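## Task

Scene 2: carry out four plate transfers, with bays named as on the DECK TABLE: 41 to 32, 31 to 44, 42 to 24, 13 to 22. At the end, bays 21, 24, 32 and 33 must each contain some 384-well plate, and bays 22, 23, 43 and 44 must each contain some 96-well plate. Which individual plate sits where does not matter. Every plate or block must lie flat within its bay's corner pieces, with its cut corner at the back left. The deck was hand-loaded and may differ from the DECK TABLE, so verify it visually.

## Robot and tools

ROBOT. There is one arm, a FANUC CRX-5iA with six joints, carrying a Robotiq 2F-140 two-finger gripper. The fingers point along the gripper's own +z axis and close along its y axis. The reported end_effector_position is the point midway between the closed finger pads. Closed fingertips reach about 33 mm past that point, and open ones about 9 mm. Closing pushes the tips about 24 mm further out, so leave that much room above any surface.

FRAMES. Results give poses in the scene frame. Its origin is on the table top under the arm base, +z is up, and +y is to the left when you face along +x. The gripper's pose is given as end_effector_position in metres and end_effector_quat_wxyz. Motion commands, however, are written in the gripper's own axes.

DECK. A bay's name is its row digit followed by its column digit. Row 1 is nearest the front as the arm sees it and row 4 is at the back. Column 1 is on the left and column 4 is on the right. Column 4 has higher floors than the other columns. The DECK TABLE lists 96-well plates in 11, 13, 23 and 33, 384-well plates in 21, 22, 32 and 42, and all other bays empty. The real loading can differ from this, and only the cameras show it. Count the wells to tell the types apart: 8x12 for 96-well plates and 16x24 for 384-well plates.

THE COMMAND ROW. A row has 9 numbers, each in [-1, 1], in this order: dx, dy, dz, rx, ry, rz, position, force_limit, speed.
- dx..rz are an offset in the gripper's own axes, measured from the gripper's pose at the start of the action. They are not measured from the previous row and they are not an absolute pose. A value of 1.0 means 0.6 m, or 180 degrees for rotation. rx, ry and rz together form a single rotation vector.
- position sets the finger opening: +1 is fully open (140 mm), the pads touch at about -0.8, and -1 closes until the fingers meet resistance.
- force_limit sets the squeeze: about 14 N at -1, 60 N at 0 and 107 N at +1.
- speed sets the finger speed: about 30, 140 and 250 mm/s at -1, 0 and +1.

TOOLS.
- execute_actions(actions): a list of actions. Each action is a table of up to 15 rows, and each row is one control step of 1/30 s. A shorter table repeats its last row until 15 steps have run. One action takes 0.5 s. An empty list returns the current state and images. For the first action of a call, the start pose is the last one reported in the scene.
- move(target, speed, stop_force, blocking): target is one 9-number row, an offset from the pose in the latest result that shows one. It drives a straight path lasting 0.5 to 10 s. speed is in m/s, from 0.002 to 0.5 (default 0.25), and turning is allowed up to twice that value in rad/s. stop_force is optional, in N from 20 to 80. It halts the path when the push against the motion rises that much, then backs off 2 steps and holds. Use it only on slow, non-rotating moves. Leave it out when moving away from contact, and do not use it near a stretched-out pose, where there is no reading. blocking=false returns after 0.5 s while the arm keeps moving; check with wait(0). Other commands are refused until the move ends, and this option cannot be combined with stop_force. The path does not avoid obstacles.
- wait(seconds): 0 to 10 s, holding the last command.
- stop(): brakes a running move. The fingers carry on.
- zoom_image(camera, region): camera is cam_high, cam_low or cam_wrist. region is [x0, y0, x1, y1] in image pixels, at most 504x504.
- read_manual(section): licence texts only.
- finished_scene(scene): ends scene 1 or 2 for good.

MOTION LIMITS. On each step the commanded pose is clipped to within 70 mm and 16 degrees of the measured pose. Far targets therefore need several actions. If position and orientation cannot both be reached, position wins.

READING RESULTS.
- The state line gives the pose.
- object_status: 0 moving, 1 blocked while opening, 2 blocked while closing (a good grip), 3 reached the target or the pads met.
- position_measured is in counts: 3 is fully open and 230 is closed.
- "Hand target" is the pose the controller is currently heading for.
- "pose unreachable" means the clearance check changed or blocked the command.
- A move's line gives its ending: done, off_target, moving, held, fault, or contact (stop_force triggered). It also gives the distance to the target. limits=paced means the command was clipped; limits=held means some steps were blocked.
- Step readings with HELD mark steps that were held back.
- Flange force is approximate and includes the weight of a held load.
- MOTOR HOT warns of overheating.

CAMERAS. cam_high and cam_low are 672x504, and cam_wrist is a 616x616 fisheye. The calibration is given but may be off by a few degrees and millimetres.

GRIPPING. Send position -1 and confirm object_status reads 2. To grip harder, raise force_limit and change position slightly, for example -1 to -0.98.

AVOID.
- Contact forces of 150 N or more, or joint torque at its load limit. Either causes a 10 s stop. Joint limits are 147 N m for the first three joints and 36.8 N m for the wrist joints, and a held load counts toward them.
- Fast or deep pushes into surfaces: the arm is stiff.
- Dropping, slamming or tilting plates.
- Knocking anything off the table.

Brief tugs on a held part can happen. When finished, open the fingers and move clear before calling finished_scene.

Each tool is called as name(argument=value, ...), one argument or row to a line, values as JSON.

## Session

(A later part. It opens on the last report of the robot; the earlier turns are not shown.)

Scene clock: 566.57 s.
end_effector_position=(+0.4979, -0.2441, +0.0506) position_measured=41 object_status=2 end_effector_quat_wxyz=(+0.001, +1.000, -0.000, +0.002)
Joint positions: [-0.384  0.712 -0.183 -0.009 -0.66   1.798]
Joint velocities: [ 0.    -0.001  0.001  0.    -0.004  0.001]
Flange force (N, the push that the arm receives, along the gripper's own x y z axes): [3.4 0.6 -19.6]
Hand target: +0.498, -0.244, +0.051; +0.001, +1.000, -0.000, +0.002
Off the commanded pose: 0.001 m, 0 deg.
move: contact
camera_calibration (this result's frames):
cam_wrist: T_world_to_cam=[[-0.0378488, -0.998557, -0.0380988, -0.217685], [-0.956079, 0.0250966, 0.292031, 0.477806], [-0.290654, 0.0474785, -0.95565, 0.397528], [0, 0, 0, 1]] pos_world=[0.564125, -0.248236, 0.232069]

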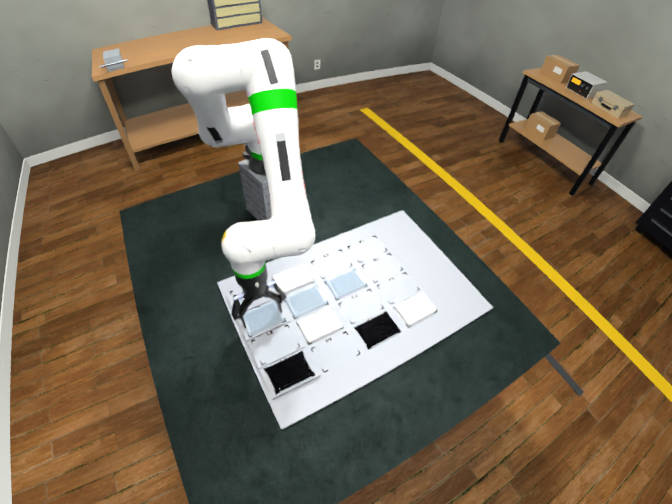

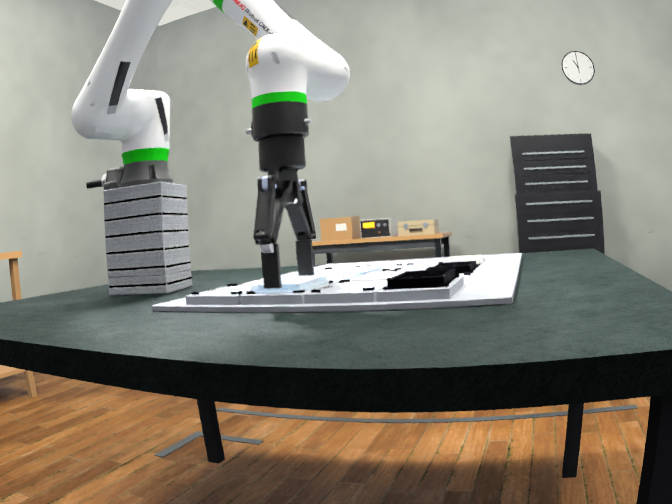

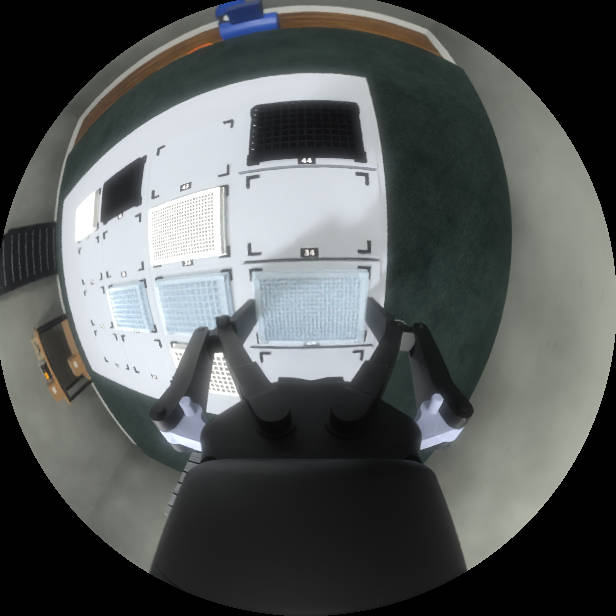

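execute_actions(
  actions=[
    [[0,0,-0.0005,0,0,0,1,-0.8,0.5],[0,0,-0.0005,0,0,0,1,-0.8,0.5],[0,0,-0.0005,0,0,0,1,-0.8,0.5],[0,0,-0.0012,0,0,0,1,-0.8,0.5],[0,0,-0.0025,0,0,0,1,-0.8,0.5],[0,0,-0.0043,0,0,0,1,-0.8,0.5],[0,0,-0.0065,0,0,0,1,-0.8,0.5],[0,0,-0.0088,0,0,0,1,-0.8,0.5],[0,0,-0.011,0,0,0,1,-0.8,0.5],[0,0,-0.0127,0,0,0,1,-0.8,0.5],[0,0,-0.0138,0,0,0,1,-0.8,0.5],[0,0,-0.0142,0,0,0,1,-0.8,0.5]],
  ],
)

Scene clock: 582.80 s.
end_effector_position=(+0.4978, -0.2440, +0.0587) position_measured=3 object_status=3 end_effector_quat_wxyz=(+0.000, +1.000, -0.000, +0.002)
Joint positions: [-0.384  0.696 -0.184 -0.009 -0.675  1.798]
Joint velocities: [ 0.001 -0.011 -0.001  0.    -0.011 -0.   ]
Flange force (N, the push that the arm receives, along the gripper's own x y z axes): [0.4 -0.1 -2.4]
Hand target: +0.498, -0.244, +0.059; +0.000, +1.000, -0.000, +0.002
Off the commanded pose: 0.000 m, 0 deg.
Step readings (end_effector_position):
0: (+0.4979, -0.2441, +0.0507)
1: (+0.4979, -0.2441, +0.0507)
2: (+0.4979, -0.2441, +0.0507)
4: (+0.4978, -0.2441, +0.0507)
8: (+0.4978, -0.2441, +0.0528)
15: end_effector_position above
camera_calibration (this result's frames):
cam_wrist: T_world_to_cam=[[-0.0379132, -0.99855, -0.038227, -0.21726], [-0.956098, 0.0251242, 0.291967, 0.475431], [-0.290583, 0.0476181, -0.955664, 0.405262], [0, 0, 0, 1]] pos_world=[0.564084, -0.248187, 0.240179]

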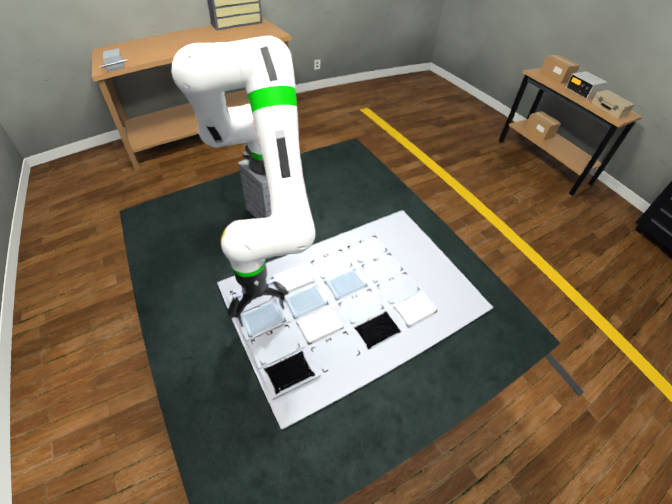

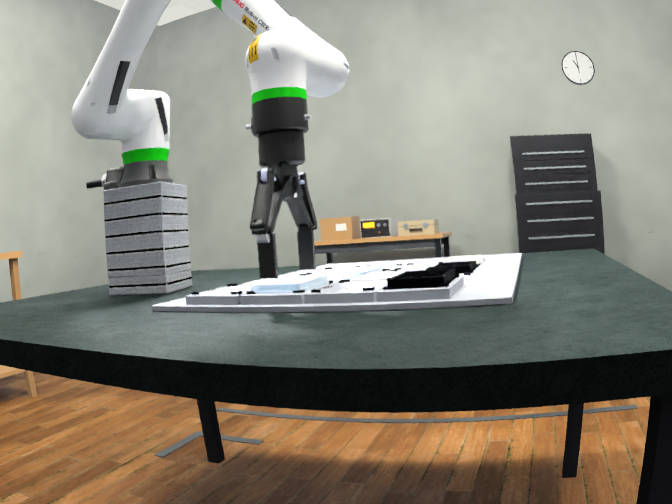

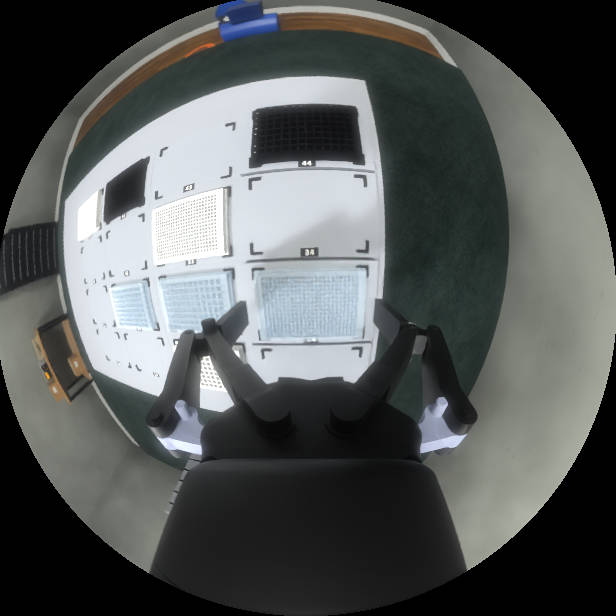

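zoom_image(
  camera="cam_low",
  region=[210, 240, 370, 315],
)

Region (210, 240, 370, 315) of cam_low's 672x504 image, scaled by 3.150, with more detail than that image has; it fills the top 236 rows of this view, and the rest is white.

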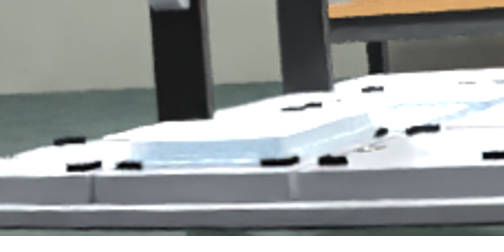

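move(
  target=[-0.1793, -0.2729, 0.0119, 0.0002, -0.0001, -0.0001, 1, -0.8, 0.5],
  speed=0.4,
)

Scene clock: 612.13 s.
end_effector_position=(+0.3902, -0.0804, +0.0506) position_measured=3 object_status=3 end_effector_quat_wxyz=(+0.000, +1.000, -0.000, +0.002)
Joint positions: [-0.034  0.485 -0.647 -0.002 -0.423  1.443]
Joint velocities: [ 0.008 -0.002 -0.008  0.016  0.004 -0.024]
Flange force (N, the push that the arm receives, along the gripper's own x y z axes): [-1.8 0.1 -1.5]
Hand target: +0.390, -0.080, +0.051; +0.000, +1.000, -0.000, +0.002
Off the commanded pose: 0.000 m, 0 deg.
move: done; limits=paced
camera_calibration (this result's frames):
cam_wrist: T_world_to_cam=[[-0.0379177, -0.998522, -0.0389466, -0.0582323], [-0.955833, 0.0248741, 0.292855, 0.370636], [-0.291453, 0.0483308, -0.955363, 0.358846], [0, 0, 0, 1]] pos_world=[0.456645, -0.0847088, 0.232018]

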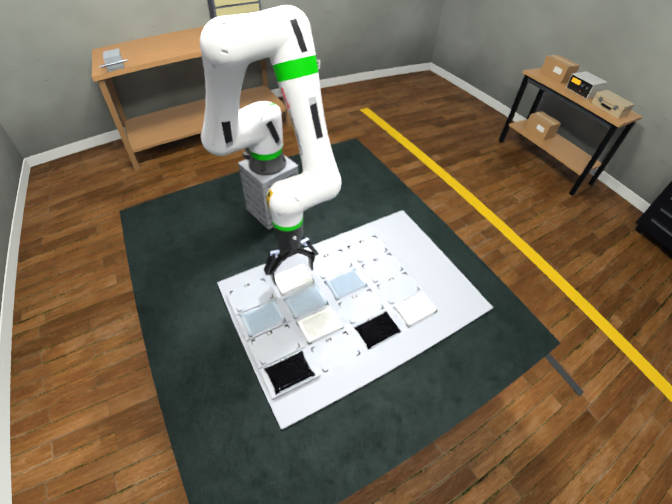

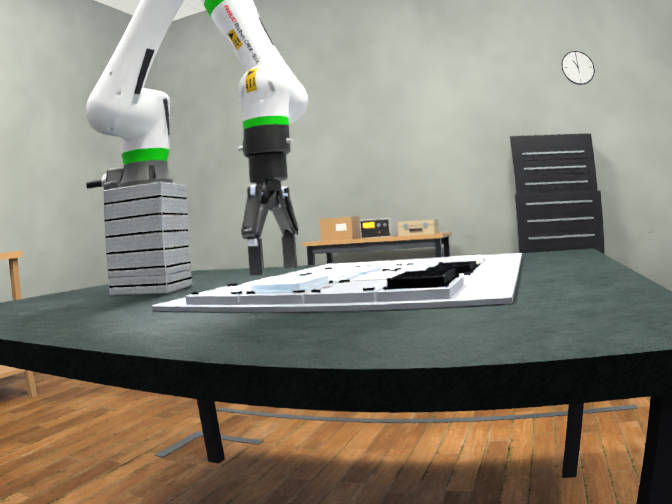

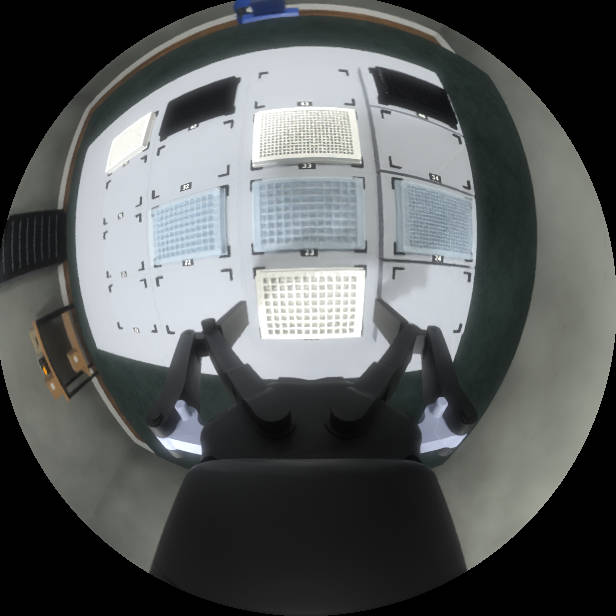

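execute_actions(
  actions=[],
)

zoom_image(
  camera="cam_wrist",
  region=[240, 235, 300, 285],
)

zoom_image(
  camera="cam_wrist",
  region=[335, 235, 395, 285],
)

Scene clock: 617.30 s.
end_effector_position=(+0.3902, -0.0804, +0.0506) position_measured=3 object_status=3 end_effector_quat_wxyz=(+0.000, +1.000, -0.000, +0.002)
Joint positions: [-0.033  0.484 -0.648 -0.001 -0.422  1.441]
Joint velocities: [ 0.     0.     0.001  0.    -0.001  0.   ]
Flange force (N, the push that the arm receives, along the gripper's own x y z axes): [2.5 1.8 -0.6]
Hand target: +0.390, -0.080, +0.051; +0.000, +1.000, -0.000, +0.002
Off the commanded pose: 0.000 m, 0 deg.
camera_calibration (this result's frames):
cam_wrist: T_world_to_cam=[[-0.0379835, -0.998535, -0.0385331, -0.0581864], [-0.955854, 0.025062, 0.29277, 0.370649], [-0.291375, 0.0479524, -0.955406, 0.358794], [0, 0, 0, 1]] pos_world=[0.456621, -0.0845954, 0.232037]

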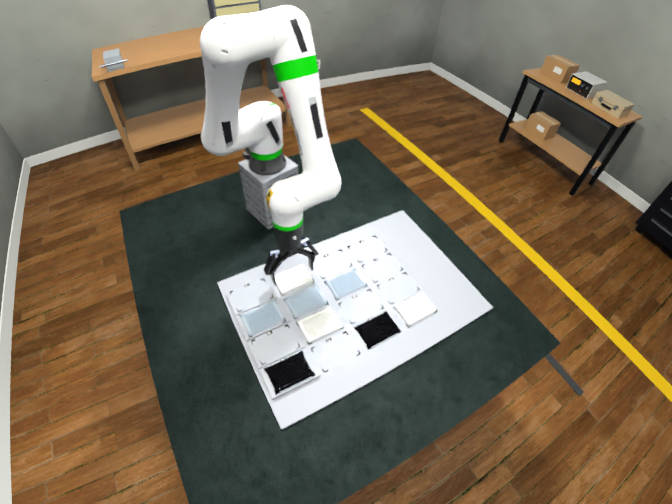

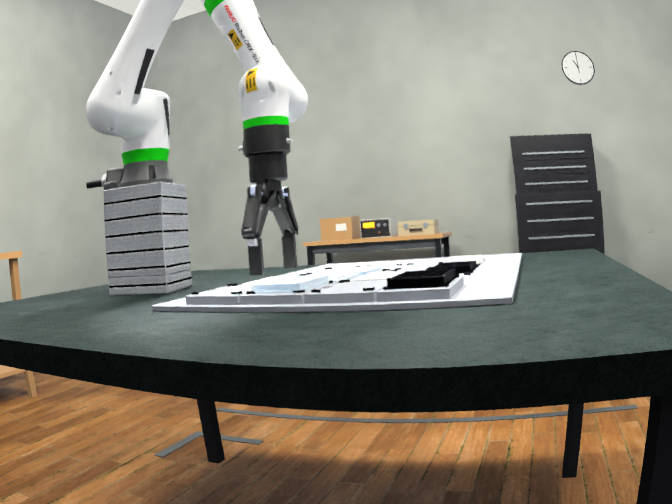

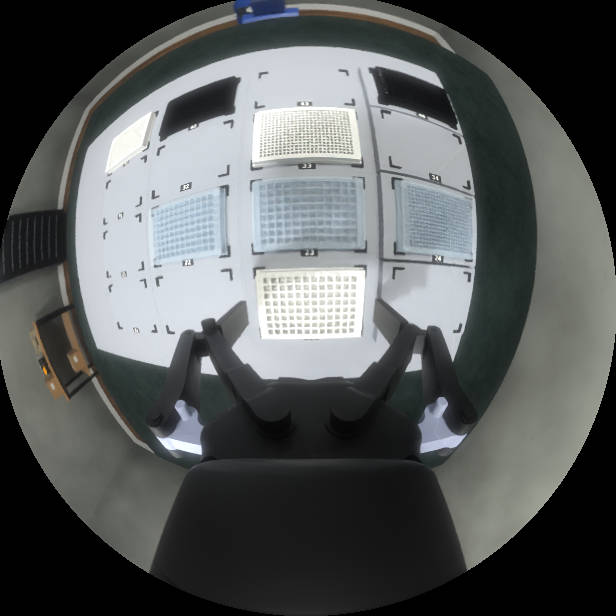

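Region (240, 235, 300, 285) of cam_wrist's 616x616 image, scaled by 8.400, with more detail than that image has.

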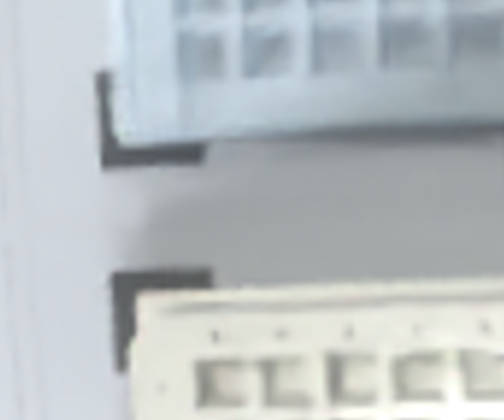

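Region (335, 235, 395, 285) of cam_wrist's 616x616 image, scaled by 8.400, with more detail than that image has.

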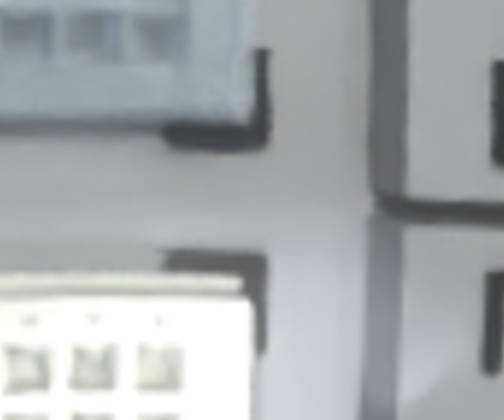

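execute_actions(
  actions=[
    [[0.00002,-0.00001,0.001,0,0,0,1,-0.8,0.5],[0.00007,-0.00005,0.0039,0,0,0,1,-0.8,0.5],[0.00015,-0.0001,0.0082,0,0,0,1,-0.8,0.5],[0.00025,-0.00017,0.0133,0,0,0,1,-0.8,0.5],[0.00035,-0.00023,0.0184,0,0,0,1,-0.8,0.5],[0.00043,-0.00028,0.0228,0,0,0,1,-0.8,0.5],[0.00048,-0.00032,0.0257,0,0,0,1,-0.8,0.5],[0.0005,-0.00033,0.0267,0,0,0,1,-0.8,0.5],[0.0005,-0.00033,0.0267,0,0,0,-1,-0.8,-0.5]],
    [[0,0,0,0,0,0,-1,-0.8,-0.5],[0,0,-0.0003,0,0,0,-1,-0.8,-0.5],[0,0,-0.0008,0,0,0,-1,-0.8,-0.5],[0,0,-0.0015,0,0,0,-1,-0.8,-0.5],[0,0,-0.0026,0,0,0,-1,-0.8,-0.5],[0,0,-0.0048,0,0,0,-0.98,0.1,-0.8],[0,0,-0.0085,0,0,0,-0.98,0.1,-0.8],[0,0,-0.0135,0,0,0,-0.98,0.1,-0.8],[0,0,-0.019,0,0,0,-0.98,0.1,-0.8],[0,0,-0.0245,0,0,0,-0.98,0.1,-0.8],[0,0,-0.029,0,0,0,-0.98,0.1,-0.8],[0,0,-0.0325,0,0,0,-0.98,0.1,-0.8],[0,0,-0.0345,0,0,0,-0.98,0.1,-0.8],[0,0,-0.035,0,0,0,-0.98,0.1,-0.8]],
  ],
)

Scene clock: 642.07 s.
end_effector_position=(+0.3906, -0.0802, +0.0526) position_measured=41 object_status=2 end_effector_quat_wxyz=(+0.000, +1.000, -0.000, +0.002)
Joint positions: [-0.033  0.479 -0.648 -0.001 -0.428  1.441]
Joint velocities: [ 0.    -0.139 -0.01  -0.    -0.127 -0.001]
Flange force (N, the push that the arm receives, along the gripper's own x y z axes): [-3.9 0.3 -6.9]
Flange force at the end of the 1st action (N, along the gripper's axes at the end of the call): [-2.7 -4.9 -2.9]
Hand target: +0.390, -0.080, +0.056; +0.000, +1.000, -0.000, +0.002
Off the commanded pose: 0.003 m, 0 deg.
Step readings (end_effector_position; steps 1 to 15: 1st action; 16 to 30: 2nd action):
0: (+0.3902, -0.0804, +0.0506)
1: (+0.3902, -0.0804, +0.0506)
2: (+0.3903, -0.0804, +0.0505)
4: (+0.3903, -0.0804, +0.0487)
8: (+0.3903, -0.0803, +0.0404)
15: (+0.3906, -0.0802, +0.0347)
16: (+0.3906, -0.0802, +0.0347)
17: (+0.3906, -0.0802, +0.0347)
19: (+0.3907, -0.0802, +0.0349)
23: (+0.3905, -0.0803, +0.0372)
30: end_effector_position above
camera_calibration (this result's frames):
cam_wrist: T_world_to_cam=[[-0.0380215, -0.998534, -0.0385141, -0.0579029], [-0.955923, 0.0251155, 0.29254, 0.37045], [-0.291144, 0.0479393, -0.955477, 0.360696], [0, 0, 0, 1]] pos_world=[0.456934, -0.0844136, 0.234036]

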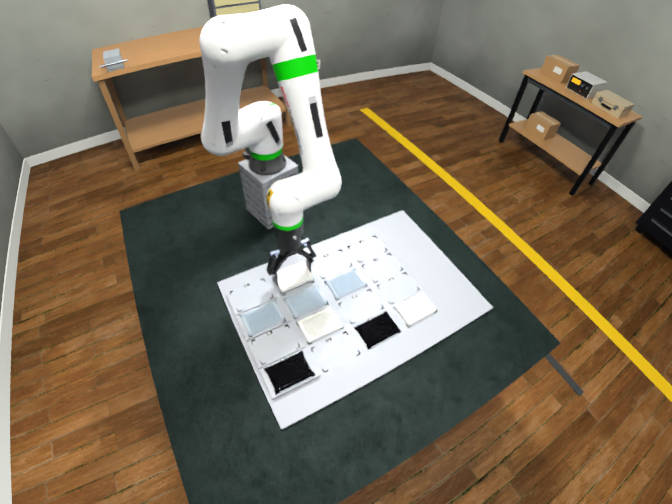

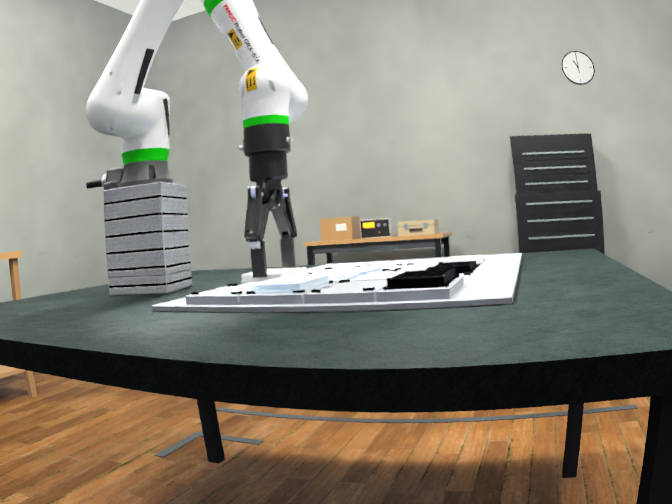

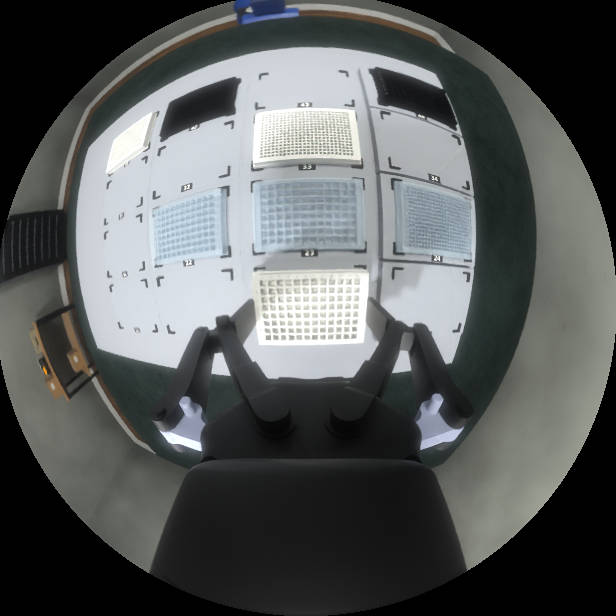

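move(
  target=[0.5355, -0.00265, -0.0039, 0.00013, 0, -0.00013, -0.98, 0.1, -0.8],
  speed=0.33,
)

Scene clock: 653.10 s.
end_effector_position=(+0.7119, -0.0784, +0.0564) position_measured=41 object_status=2 end_effector_quat_wxyz=(-0.000, +1.000, +0.000, +0.002)
Joint positions: [-0.091  0.995  0.405 -0.003 -0.963  1.501]
Joint velocities: [-0.003  0.006  0.013 -0.001 -0.01   0.003]
Flange force (N, the push that the arm receives, along the gripper's own x y z axes): [-3.0 -1.6 1.2]
Hand target: +0.712, -0.078, +0.056; -0.000, +1.000, +0.000, +0.002
Off the commanded pose: 0.001 m, 0 deg.
move: done; limits=paced
camera_calibration (this result's frames):
cam_wrist: T_world_to_cam=[[-0.0366802, -0.998531, -0.039881, -0.0446023], [-0.956055, 0.0234476, 0.292248, 0.676397], [-0.290883, 0.0488482, -0.955511, 0.45765], [0, 0, 0, 1]] pos_world=[0.77816, -0.082752, 0.237835]

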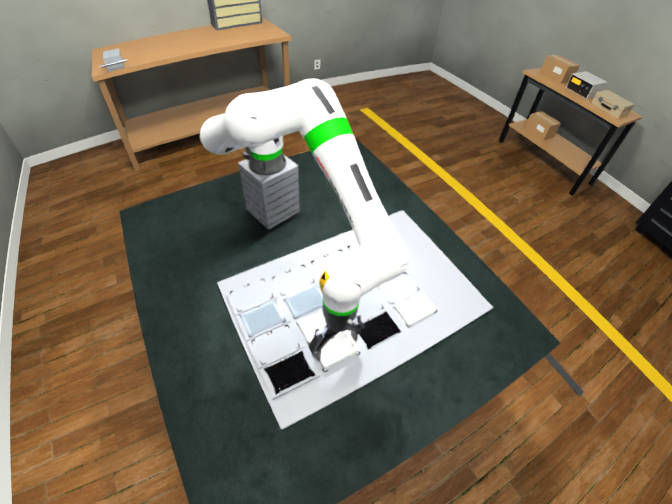

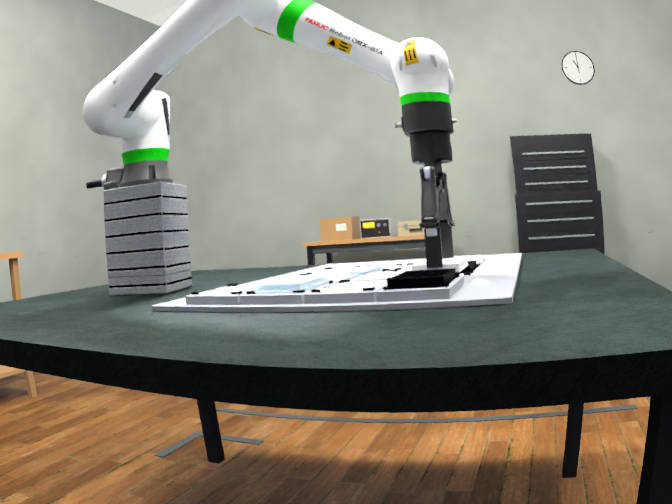

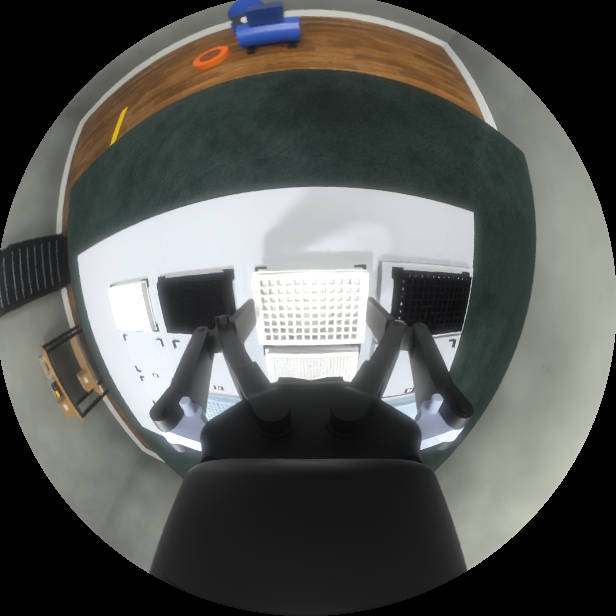

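execute_actions(
  actions=[
    [[0,0.00002,0.0005,0,0,0,-0.98,0.1,-0.8],[0,0.00007,0.002,-0.00002,0,0.00002,-0.98,0.1,-0.8],[0,0.00014,0.0043,-0.00005,0,0.00005,-0.98,0.1,-0.8],[0,0.00024,0.0073,-0.00009,0,0.00009,-0.98,0.1,-0.8],[0,0.00036,0.0107,-0.00013,0,0.00013,-0.98,0.1,-0.8],[0,0.00047,0.0143,-0.00017,0,0.00017,-0.98,0.1,-0.8],[0,0.00059,0.0177,-0.00021,0,0.00021,-0.98,0.1,-0.8],[0,0.00069,0.0207,-0.00025,0,0.00025,-0.98,0.1,-0.8],[0,0.00076,0.023,-0.00028,0,0.00028,-0.98,0.1,-0.8],[0,0.00081,0.0245,-0.0003,0,0.0003,-0.98,0.1,-0.8],[0,0.00083,0.025,-0.0003,0,0.0003,-0.98,0.1,-0.8]],
  ],
)

Scene clock: 668.87 s.
end_effector_position=(+0.7119, -0.0789, +0.0417) position_measured=41 object_status=2 end_effector_quat_wxyz=(+0.000, +1.000, -0.000, +0.002)
Joint positions: [-0.091  1.018  0.408 -0.002 -0.944  1.499]
Joint velocities: [ 0.     0.008  0.003  0.     0.006 -0.   ]
Flange force (N, the push that the arm receives, along the gripper's own x y z axes): [-0.2 0.0 1.9]
Hand target: +0.712, -0.079, +0.041; +0.000, +1.000, -0.000, +0.002
Off the commanded pose: 0.000 m, 0 deg.
Step readings (end_effector_position):
0: (+0.7119, -0.0784, +0.0563)
1: (+0.7119, -0.0784, +0.0563)
2: (+0.7119, -0.0784, +0.0563)
4: (+0.7119, -0.0784, +0.0552)
8: (+0.7117, -0.0786, +0.0491)
15: end_effector_position above
camera_calibration (this result's frames):
cam_wrist: T_world_to_cam=[[-0.0376417, -0.998533, -0.0389312, -0.045055], [-0.956029, 0.0246457, 0.292234, 0.680823], [-0.290845, 0.0482196, -0.955554, 0.443611], [0, 0, 0, 1]] pos_world=[0.778213, -0.083159, 0.223181]

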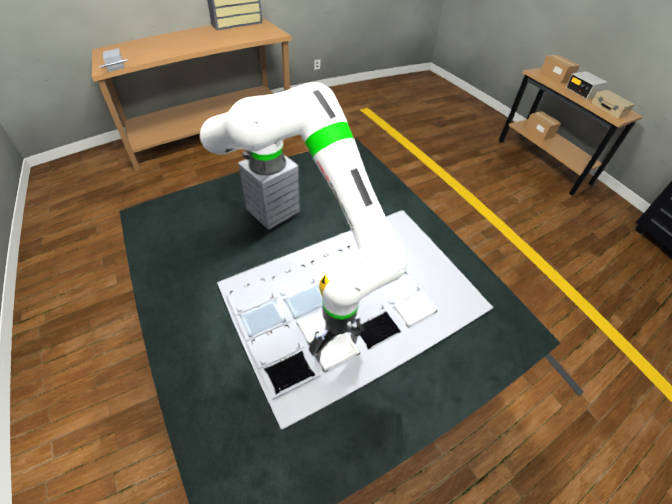

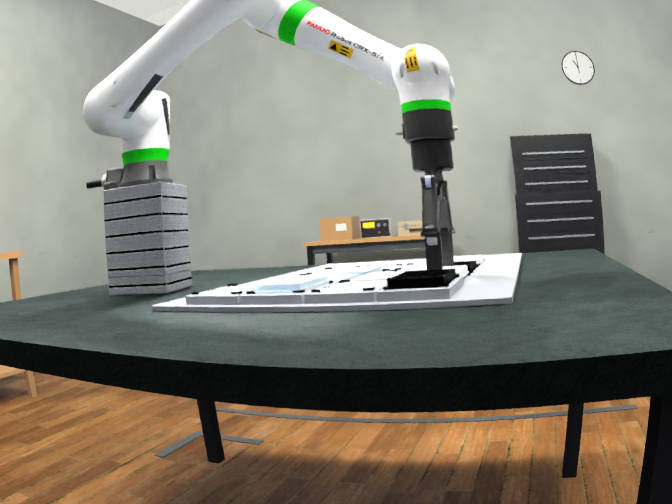

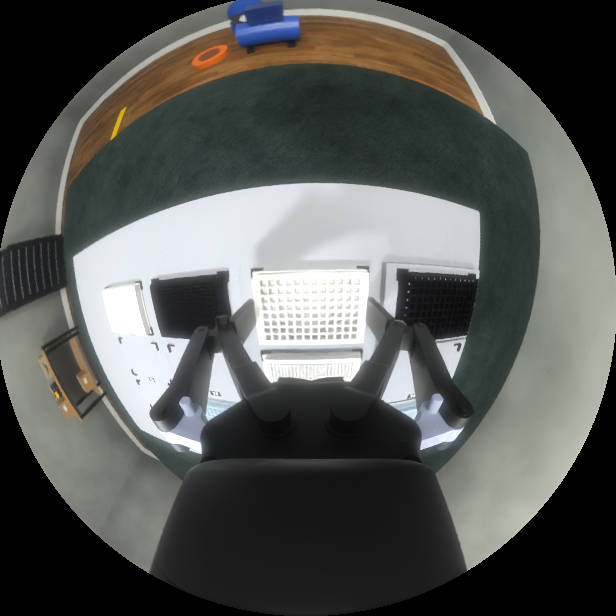

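execute_actions(
  actions=[],
)

zoom_image(
  camera="cam_wrist",
  region=[240, 235, 300, 285],
)

zoom_image(
  camera="cam_wrist",
  region=[335, 235, 395, 285],
)

Scene clock: 679.50 s.
end_effector_position=(+0.7119, -0.0789, +0.0414) position_measured=41 object_status=2 end_effector_quat_wxyz=(+0.000, +1.000, -0.000, +0.002)
Joint positions: [-0.091  1.019  0.408 -0.002 -0.943  1.499]
Joint velocities: [-0.    -0.    -0.     0.     0.002  0.   ]
Flange force (N, the push that the arm receives, along the gripper's own x y z axes): [3.8 0.9 3.2]
Hand target: +0.712, -0.079, +0.041; +0.000, +1.000, -0.000, +0.002
Off the commanded pose: 0.000 m, 0 deg.
camera_calibration (this result's frames):
cam_wrist: T_world_to_cam=[[-0.0376696, -0.998532, -0.0389121, -0.0450631], [-0.956031, 0.0246784, 0.292225, 0.680941], [-0.290835, 0.0482092, -0.955558, 0.443284], [0, 0, 0, 1]] pos_world=[0.778226, -0.0831718, 0.222842]

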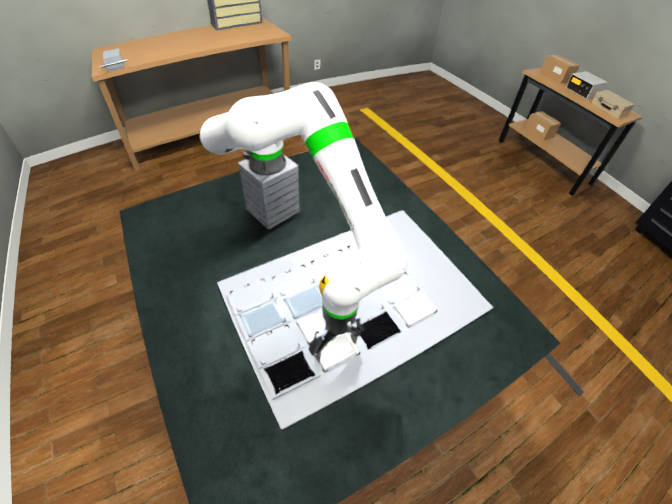

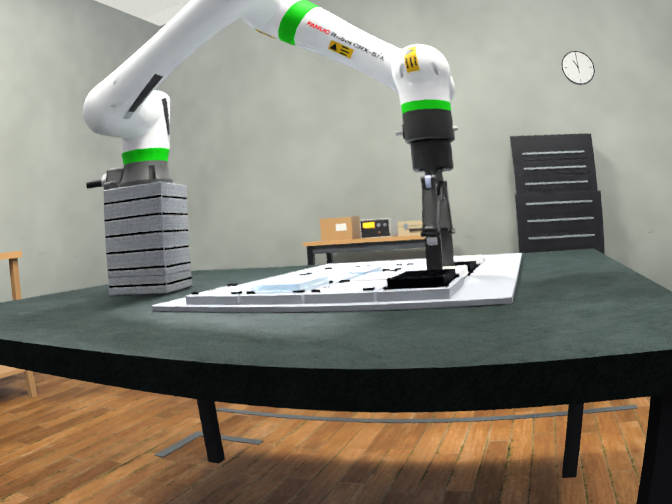

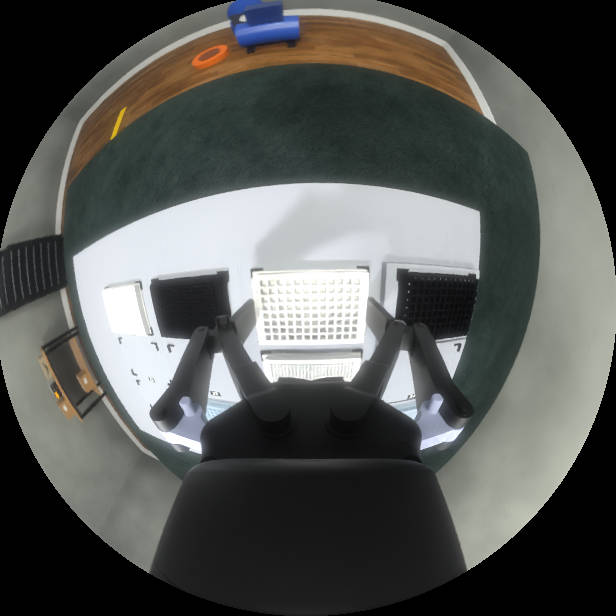

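Region (240, 235, 300, 285) of cam_wrist's 616x616 image, scaled by 8.400, with more detail than that image has.

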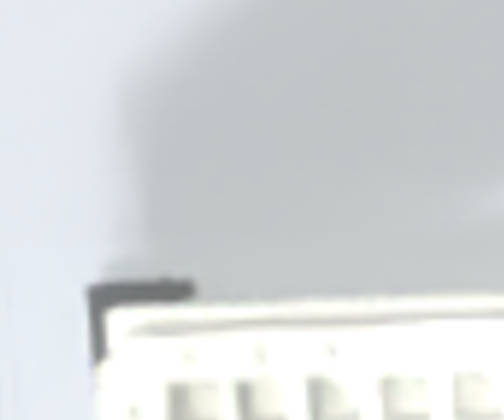

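Region (335, 235, 395, 285) of cam_wrist's 616x616 image, scaled by 8.400, with more detail than that image has.

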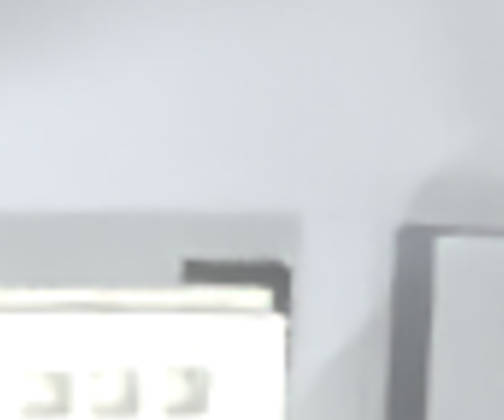

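zoom_image(
  camera="cam_wrist",
  region=[246, 260, 276, 282],
)

zoom_image(
  camera="cam_wrist",
  region=[345, 257, 375, 279],
)

Region (246, 260, 276, 282) of cam_wrist's 616x616 image, scaled by 16.800, with more detail than that image has; it fills the top 370 rows of this view, and the rest is white.

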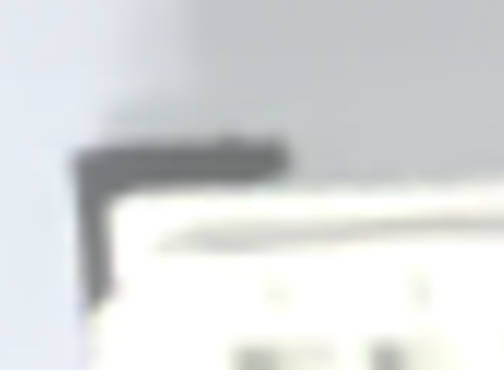

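Region (345, 257, 375, 279) of cam_wrist's 616x616 image, scaled by 16.800, with more detail than that image has; it fills the top 370 rows of this view, and the rest is white.

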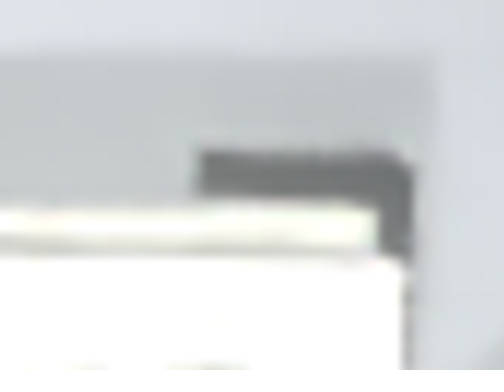

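move(
  target=[-0.0004, 0, 0.0098, 0, 0, 0, -0.98, 0.1, -0.8],
  speed=0.007,
  stop_force=20,
)

Scene clock: 711.80 s.
end_effector_position=(+0.7119, -0.0790, +0.0366) position_measured=41 object_status=2 end_effector_quat_wxyz=(+0.000, +1.000, -0.000, +0.002)
Joint positions: [-0.091  1.026  0.409 -0.002 -0.937  1.499]
Joint velocities: [-0.    -0.001 -0.001  0.    -0.    -0.001]
Flange force (N, the push that the arm receives, along the gripper's own x y z axes): [-8.3 -0.4 -28.4]
Hand target: +0.712, -0.079, +0.037; +0.000, +1.000, -0.000, +0.002
Off the commanded pose: 0.001 m, 0 deg.
move: contact
camera_calibration (this result's frames):
cam_wrist: T_world_to_cam=[[-0.0375946, -0.998539, -0.0388026, -0.045367], [-0.95613, 0.0246546, 0.291905, 0.682405], [-0.290522, 0.0480743, -0.95566, 0.438538], [0, 0, 0, 1]] pos_world=[0.778167, -0.0832076, 0.218135]

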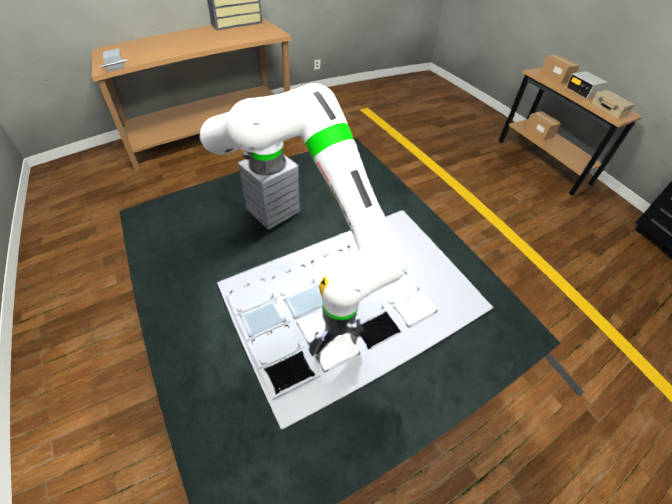

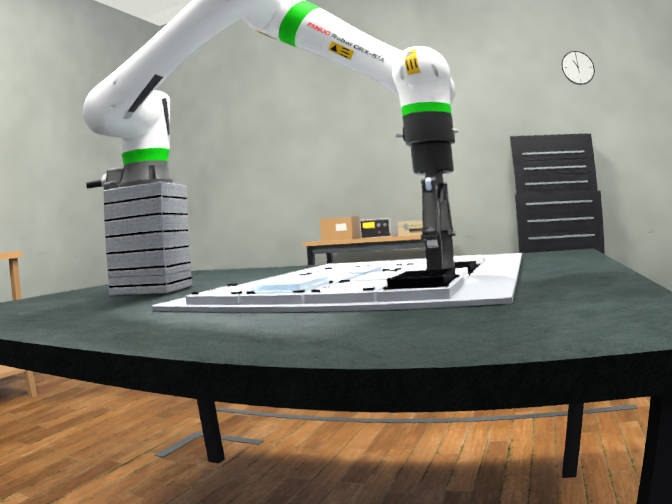

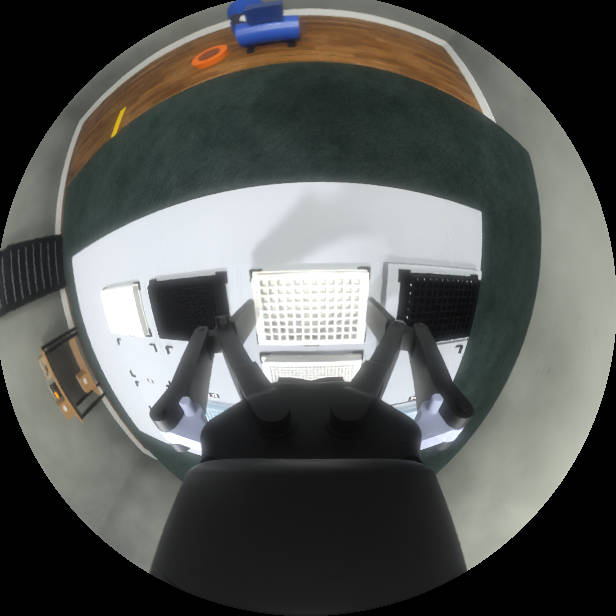

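Contact at the expected height. Release and lift.

execute_actions(
  actions=[
    [[0,0,-0.0005,0,0,0,1,-0.8,0.5],[0,0,-0.0005,0,0,0,1,-0.8,0.5],[0,0,-0.0005,0,0,0,1,-0.8,0.5],[0,0,-0.0012,0,0,0,1,-0.8,0.5],[0,0,-0.0025,0,0,0,1,-0.8,0.5],[0,0,-0.0043,0,0,0,1,-0.8,0.5],[0,0,-0.0065,0,0,0,1,-0.8,0.5],[0,0,-0.0088,0,0,0,1,-0.8,0.5],[0,0,-0.011,0,0,0,1,-0.8,0.5],[0,0,-0.0127,0,0,0,1,-0.8,0.5],[0,0,-0.0138,0,0,0,1,-0.8,0.5],[0,0,-0.0142,0,0,0,1,-0.8,0.5]],
  ],
)

Scene clock: 720.00 s.
end_effector_position=(+0.7119, -0.0790, +0.0448) position_measured=3 object_status=3 end_effector_quat_wxyz=(+0.000, +1.000, -0.000, +0.002)
Joint positions: [-0.091  1.013  0.406 -0.002 -0.947  1.499]
Joint velocities: [-0.    -0.009 -0.002  0.001 -0.009  0.   ]
Flange force (N, the push that the arm receives, along the gripper's own x y z axes): [5.0 0.2 -1.0]
Hand target: +0.712, -0.079, +0.045; +0.000, +1.000, -0.000, +0.002
Off the commanded pose: 0.000 m, 0 deg.
Step readings (end_effector_position):
0: (+0.7119, -0.0790, +0.0368)
1: (+0.7119, -0.0790, +0.0368)
2: (+0.7118, -0.0789, +0.0367)
4: (+0.7117, -0.0789, +0.0366)
8: (+0.7119, -0.0789, +0.0388)
15: end_effector_position above
camera_calibration (this result's frames):
cam_wrist: T_world_to_cam=[[-0.0375874, -0.998539, -0.038828, -0.045034], [-0.956133, 0.0246408, 0.291895, 0.680001], [-0.290512, 0.0480963, -0.955662, 0.446278], [0, 0, 0, 1]] pos_world=[0.778128, -0.0831883, 0.226253]

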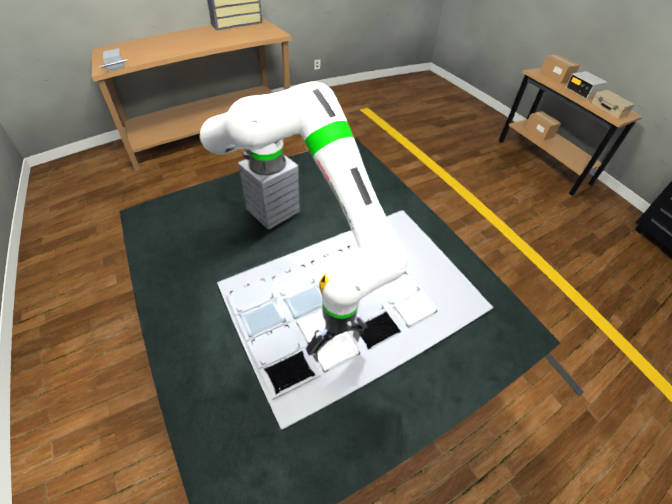

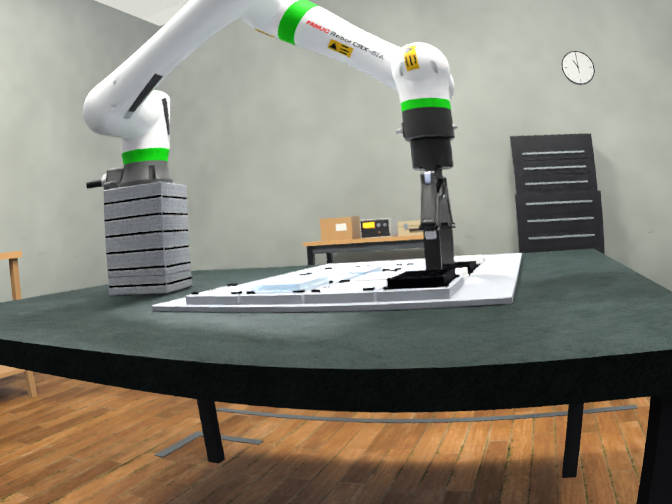

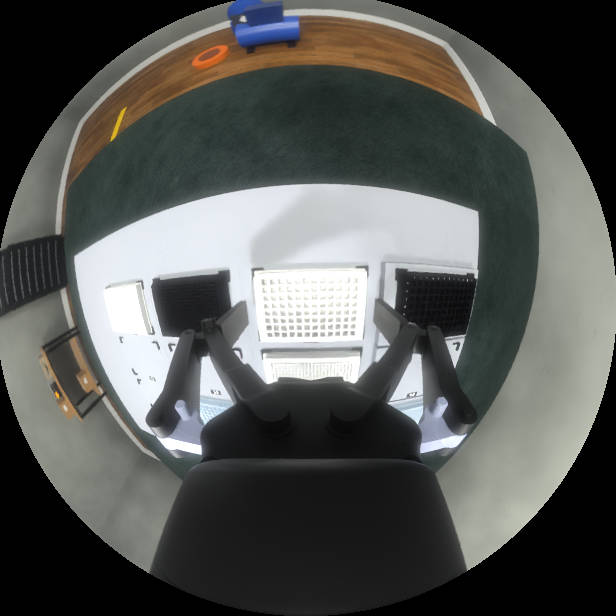

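move(
  target=[-0.0013, -0.2743, 0.0004, 0, -0.00012, 0, 1, -0.8, 0.5],
  speed=0.4,
)

Scene clock: 730.17 s.
end_effector_position=(+0.7111, +0.0855, +0.0441) position_measured=3 object_status=3 end_effector_quat_wxyz=(+0.000, +1.000, -0.000, +0.002)
Joint positions: [ 0.14   1.014  0.406  0.003 -0.947  1.266]
Joint velocities: [ 0.002  0.001  0.002  0.003 -0.002 -0.002]
Flange force (N, the push that the arm receives, along the gripper's own x y z axes): [6.2 -2.7 4.2]
Hand target: +0.711, +0.086, +0.044; +0.000, +1.000, -0.000, +0.002
Off the commanded pose: 0.000 m, 0 deg.
move: done
camera_calibration (this result's frames):
cam_wrist: T_world_to_cam=[[-0.0376629, -0.998534, -0.0388706, 0.119222], [-0.955878, 0.0246587, 0.292728, 0.675148], [-0.291341, 0.0481805, -0.955405, 0.438092], [0, 0, 0, 1]] pos_world=[0.777483, 0.0812913, 0.225555]

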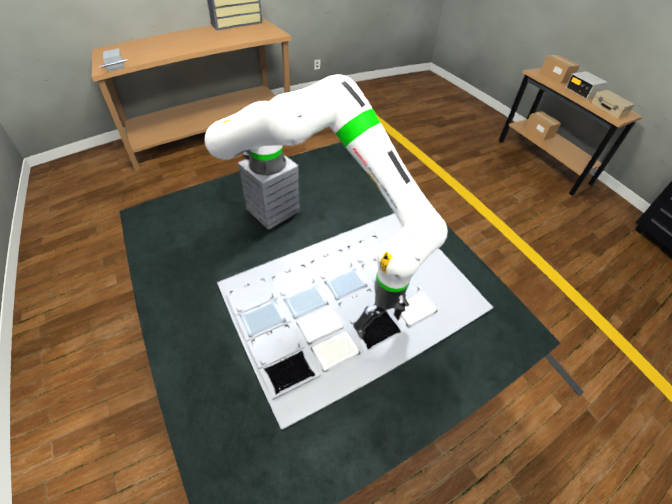

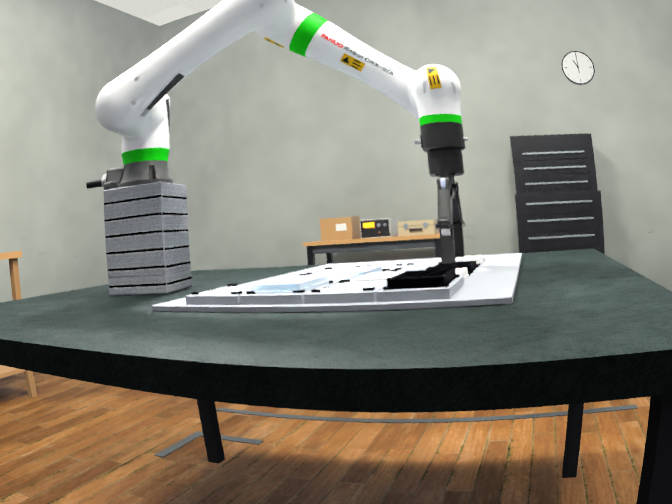

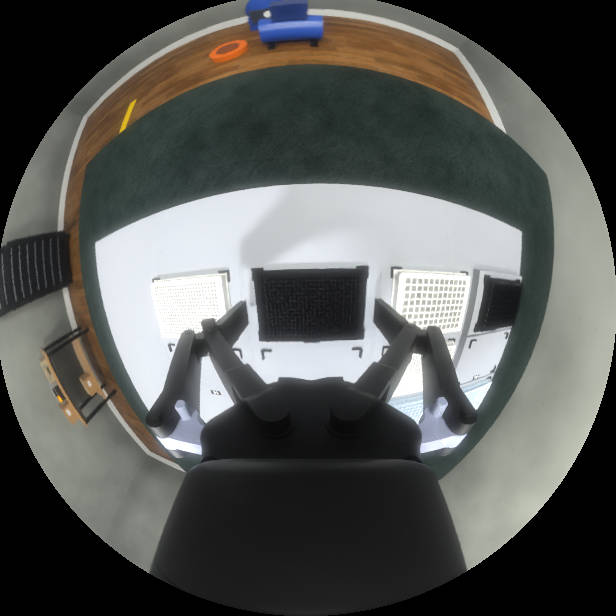

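zoom_image(
  camera="cam_wrist",
  region=[240, 235, 300, 285],
)

zoom_image(
  camera="cam_wrist",
  region=[335, 235, 395, 285],
)

zoom_image(
  camera="cam_wrist",
  region=[245, 260, 375, 350],
)

Region (240, 235, 300, 285) of cam_wrist's 616x616 image, scaled by 8.400, with more detail than that image has.

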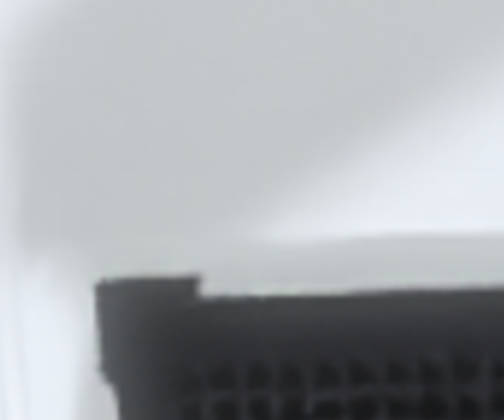

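Region (335, 235, 395, 285) of cam_wrist's 616x616 image, scaled by 8.400, with more detail than that image has.

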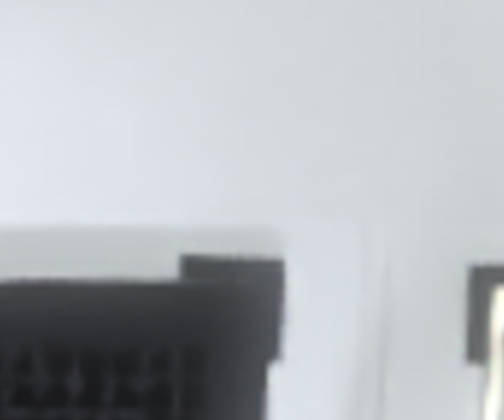

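Region (245, 260, 375, 350) of cam_wrist's 616x616 image, scaled by 3.877, with more detail than that image has; it fills the top 349 rows of this view, and the rest is white.

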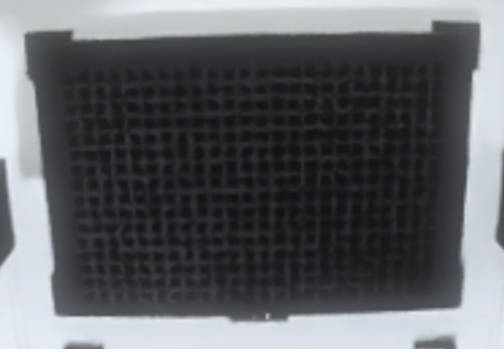

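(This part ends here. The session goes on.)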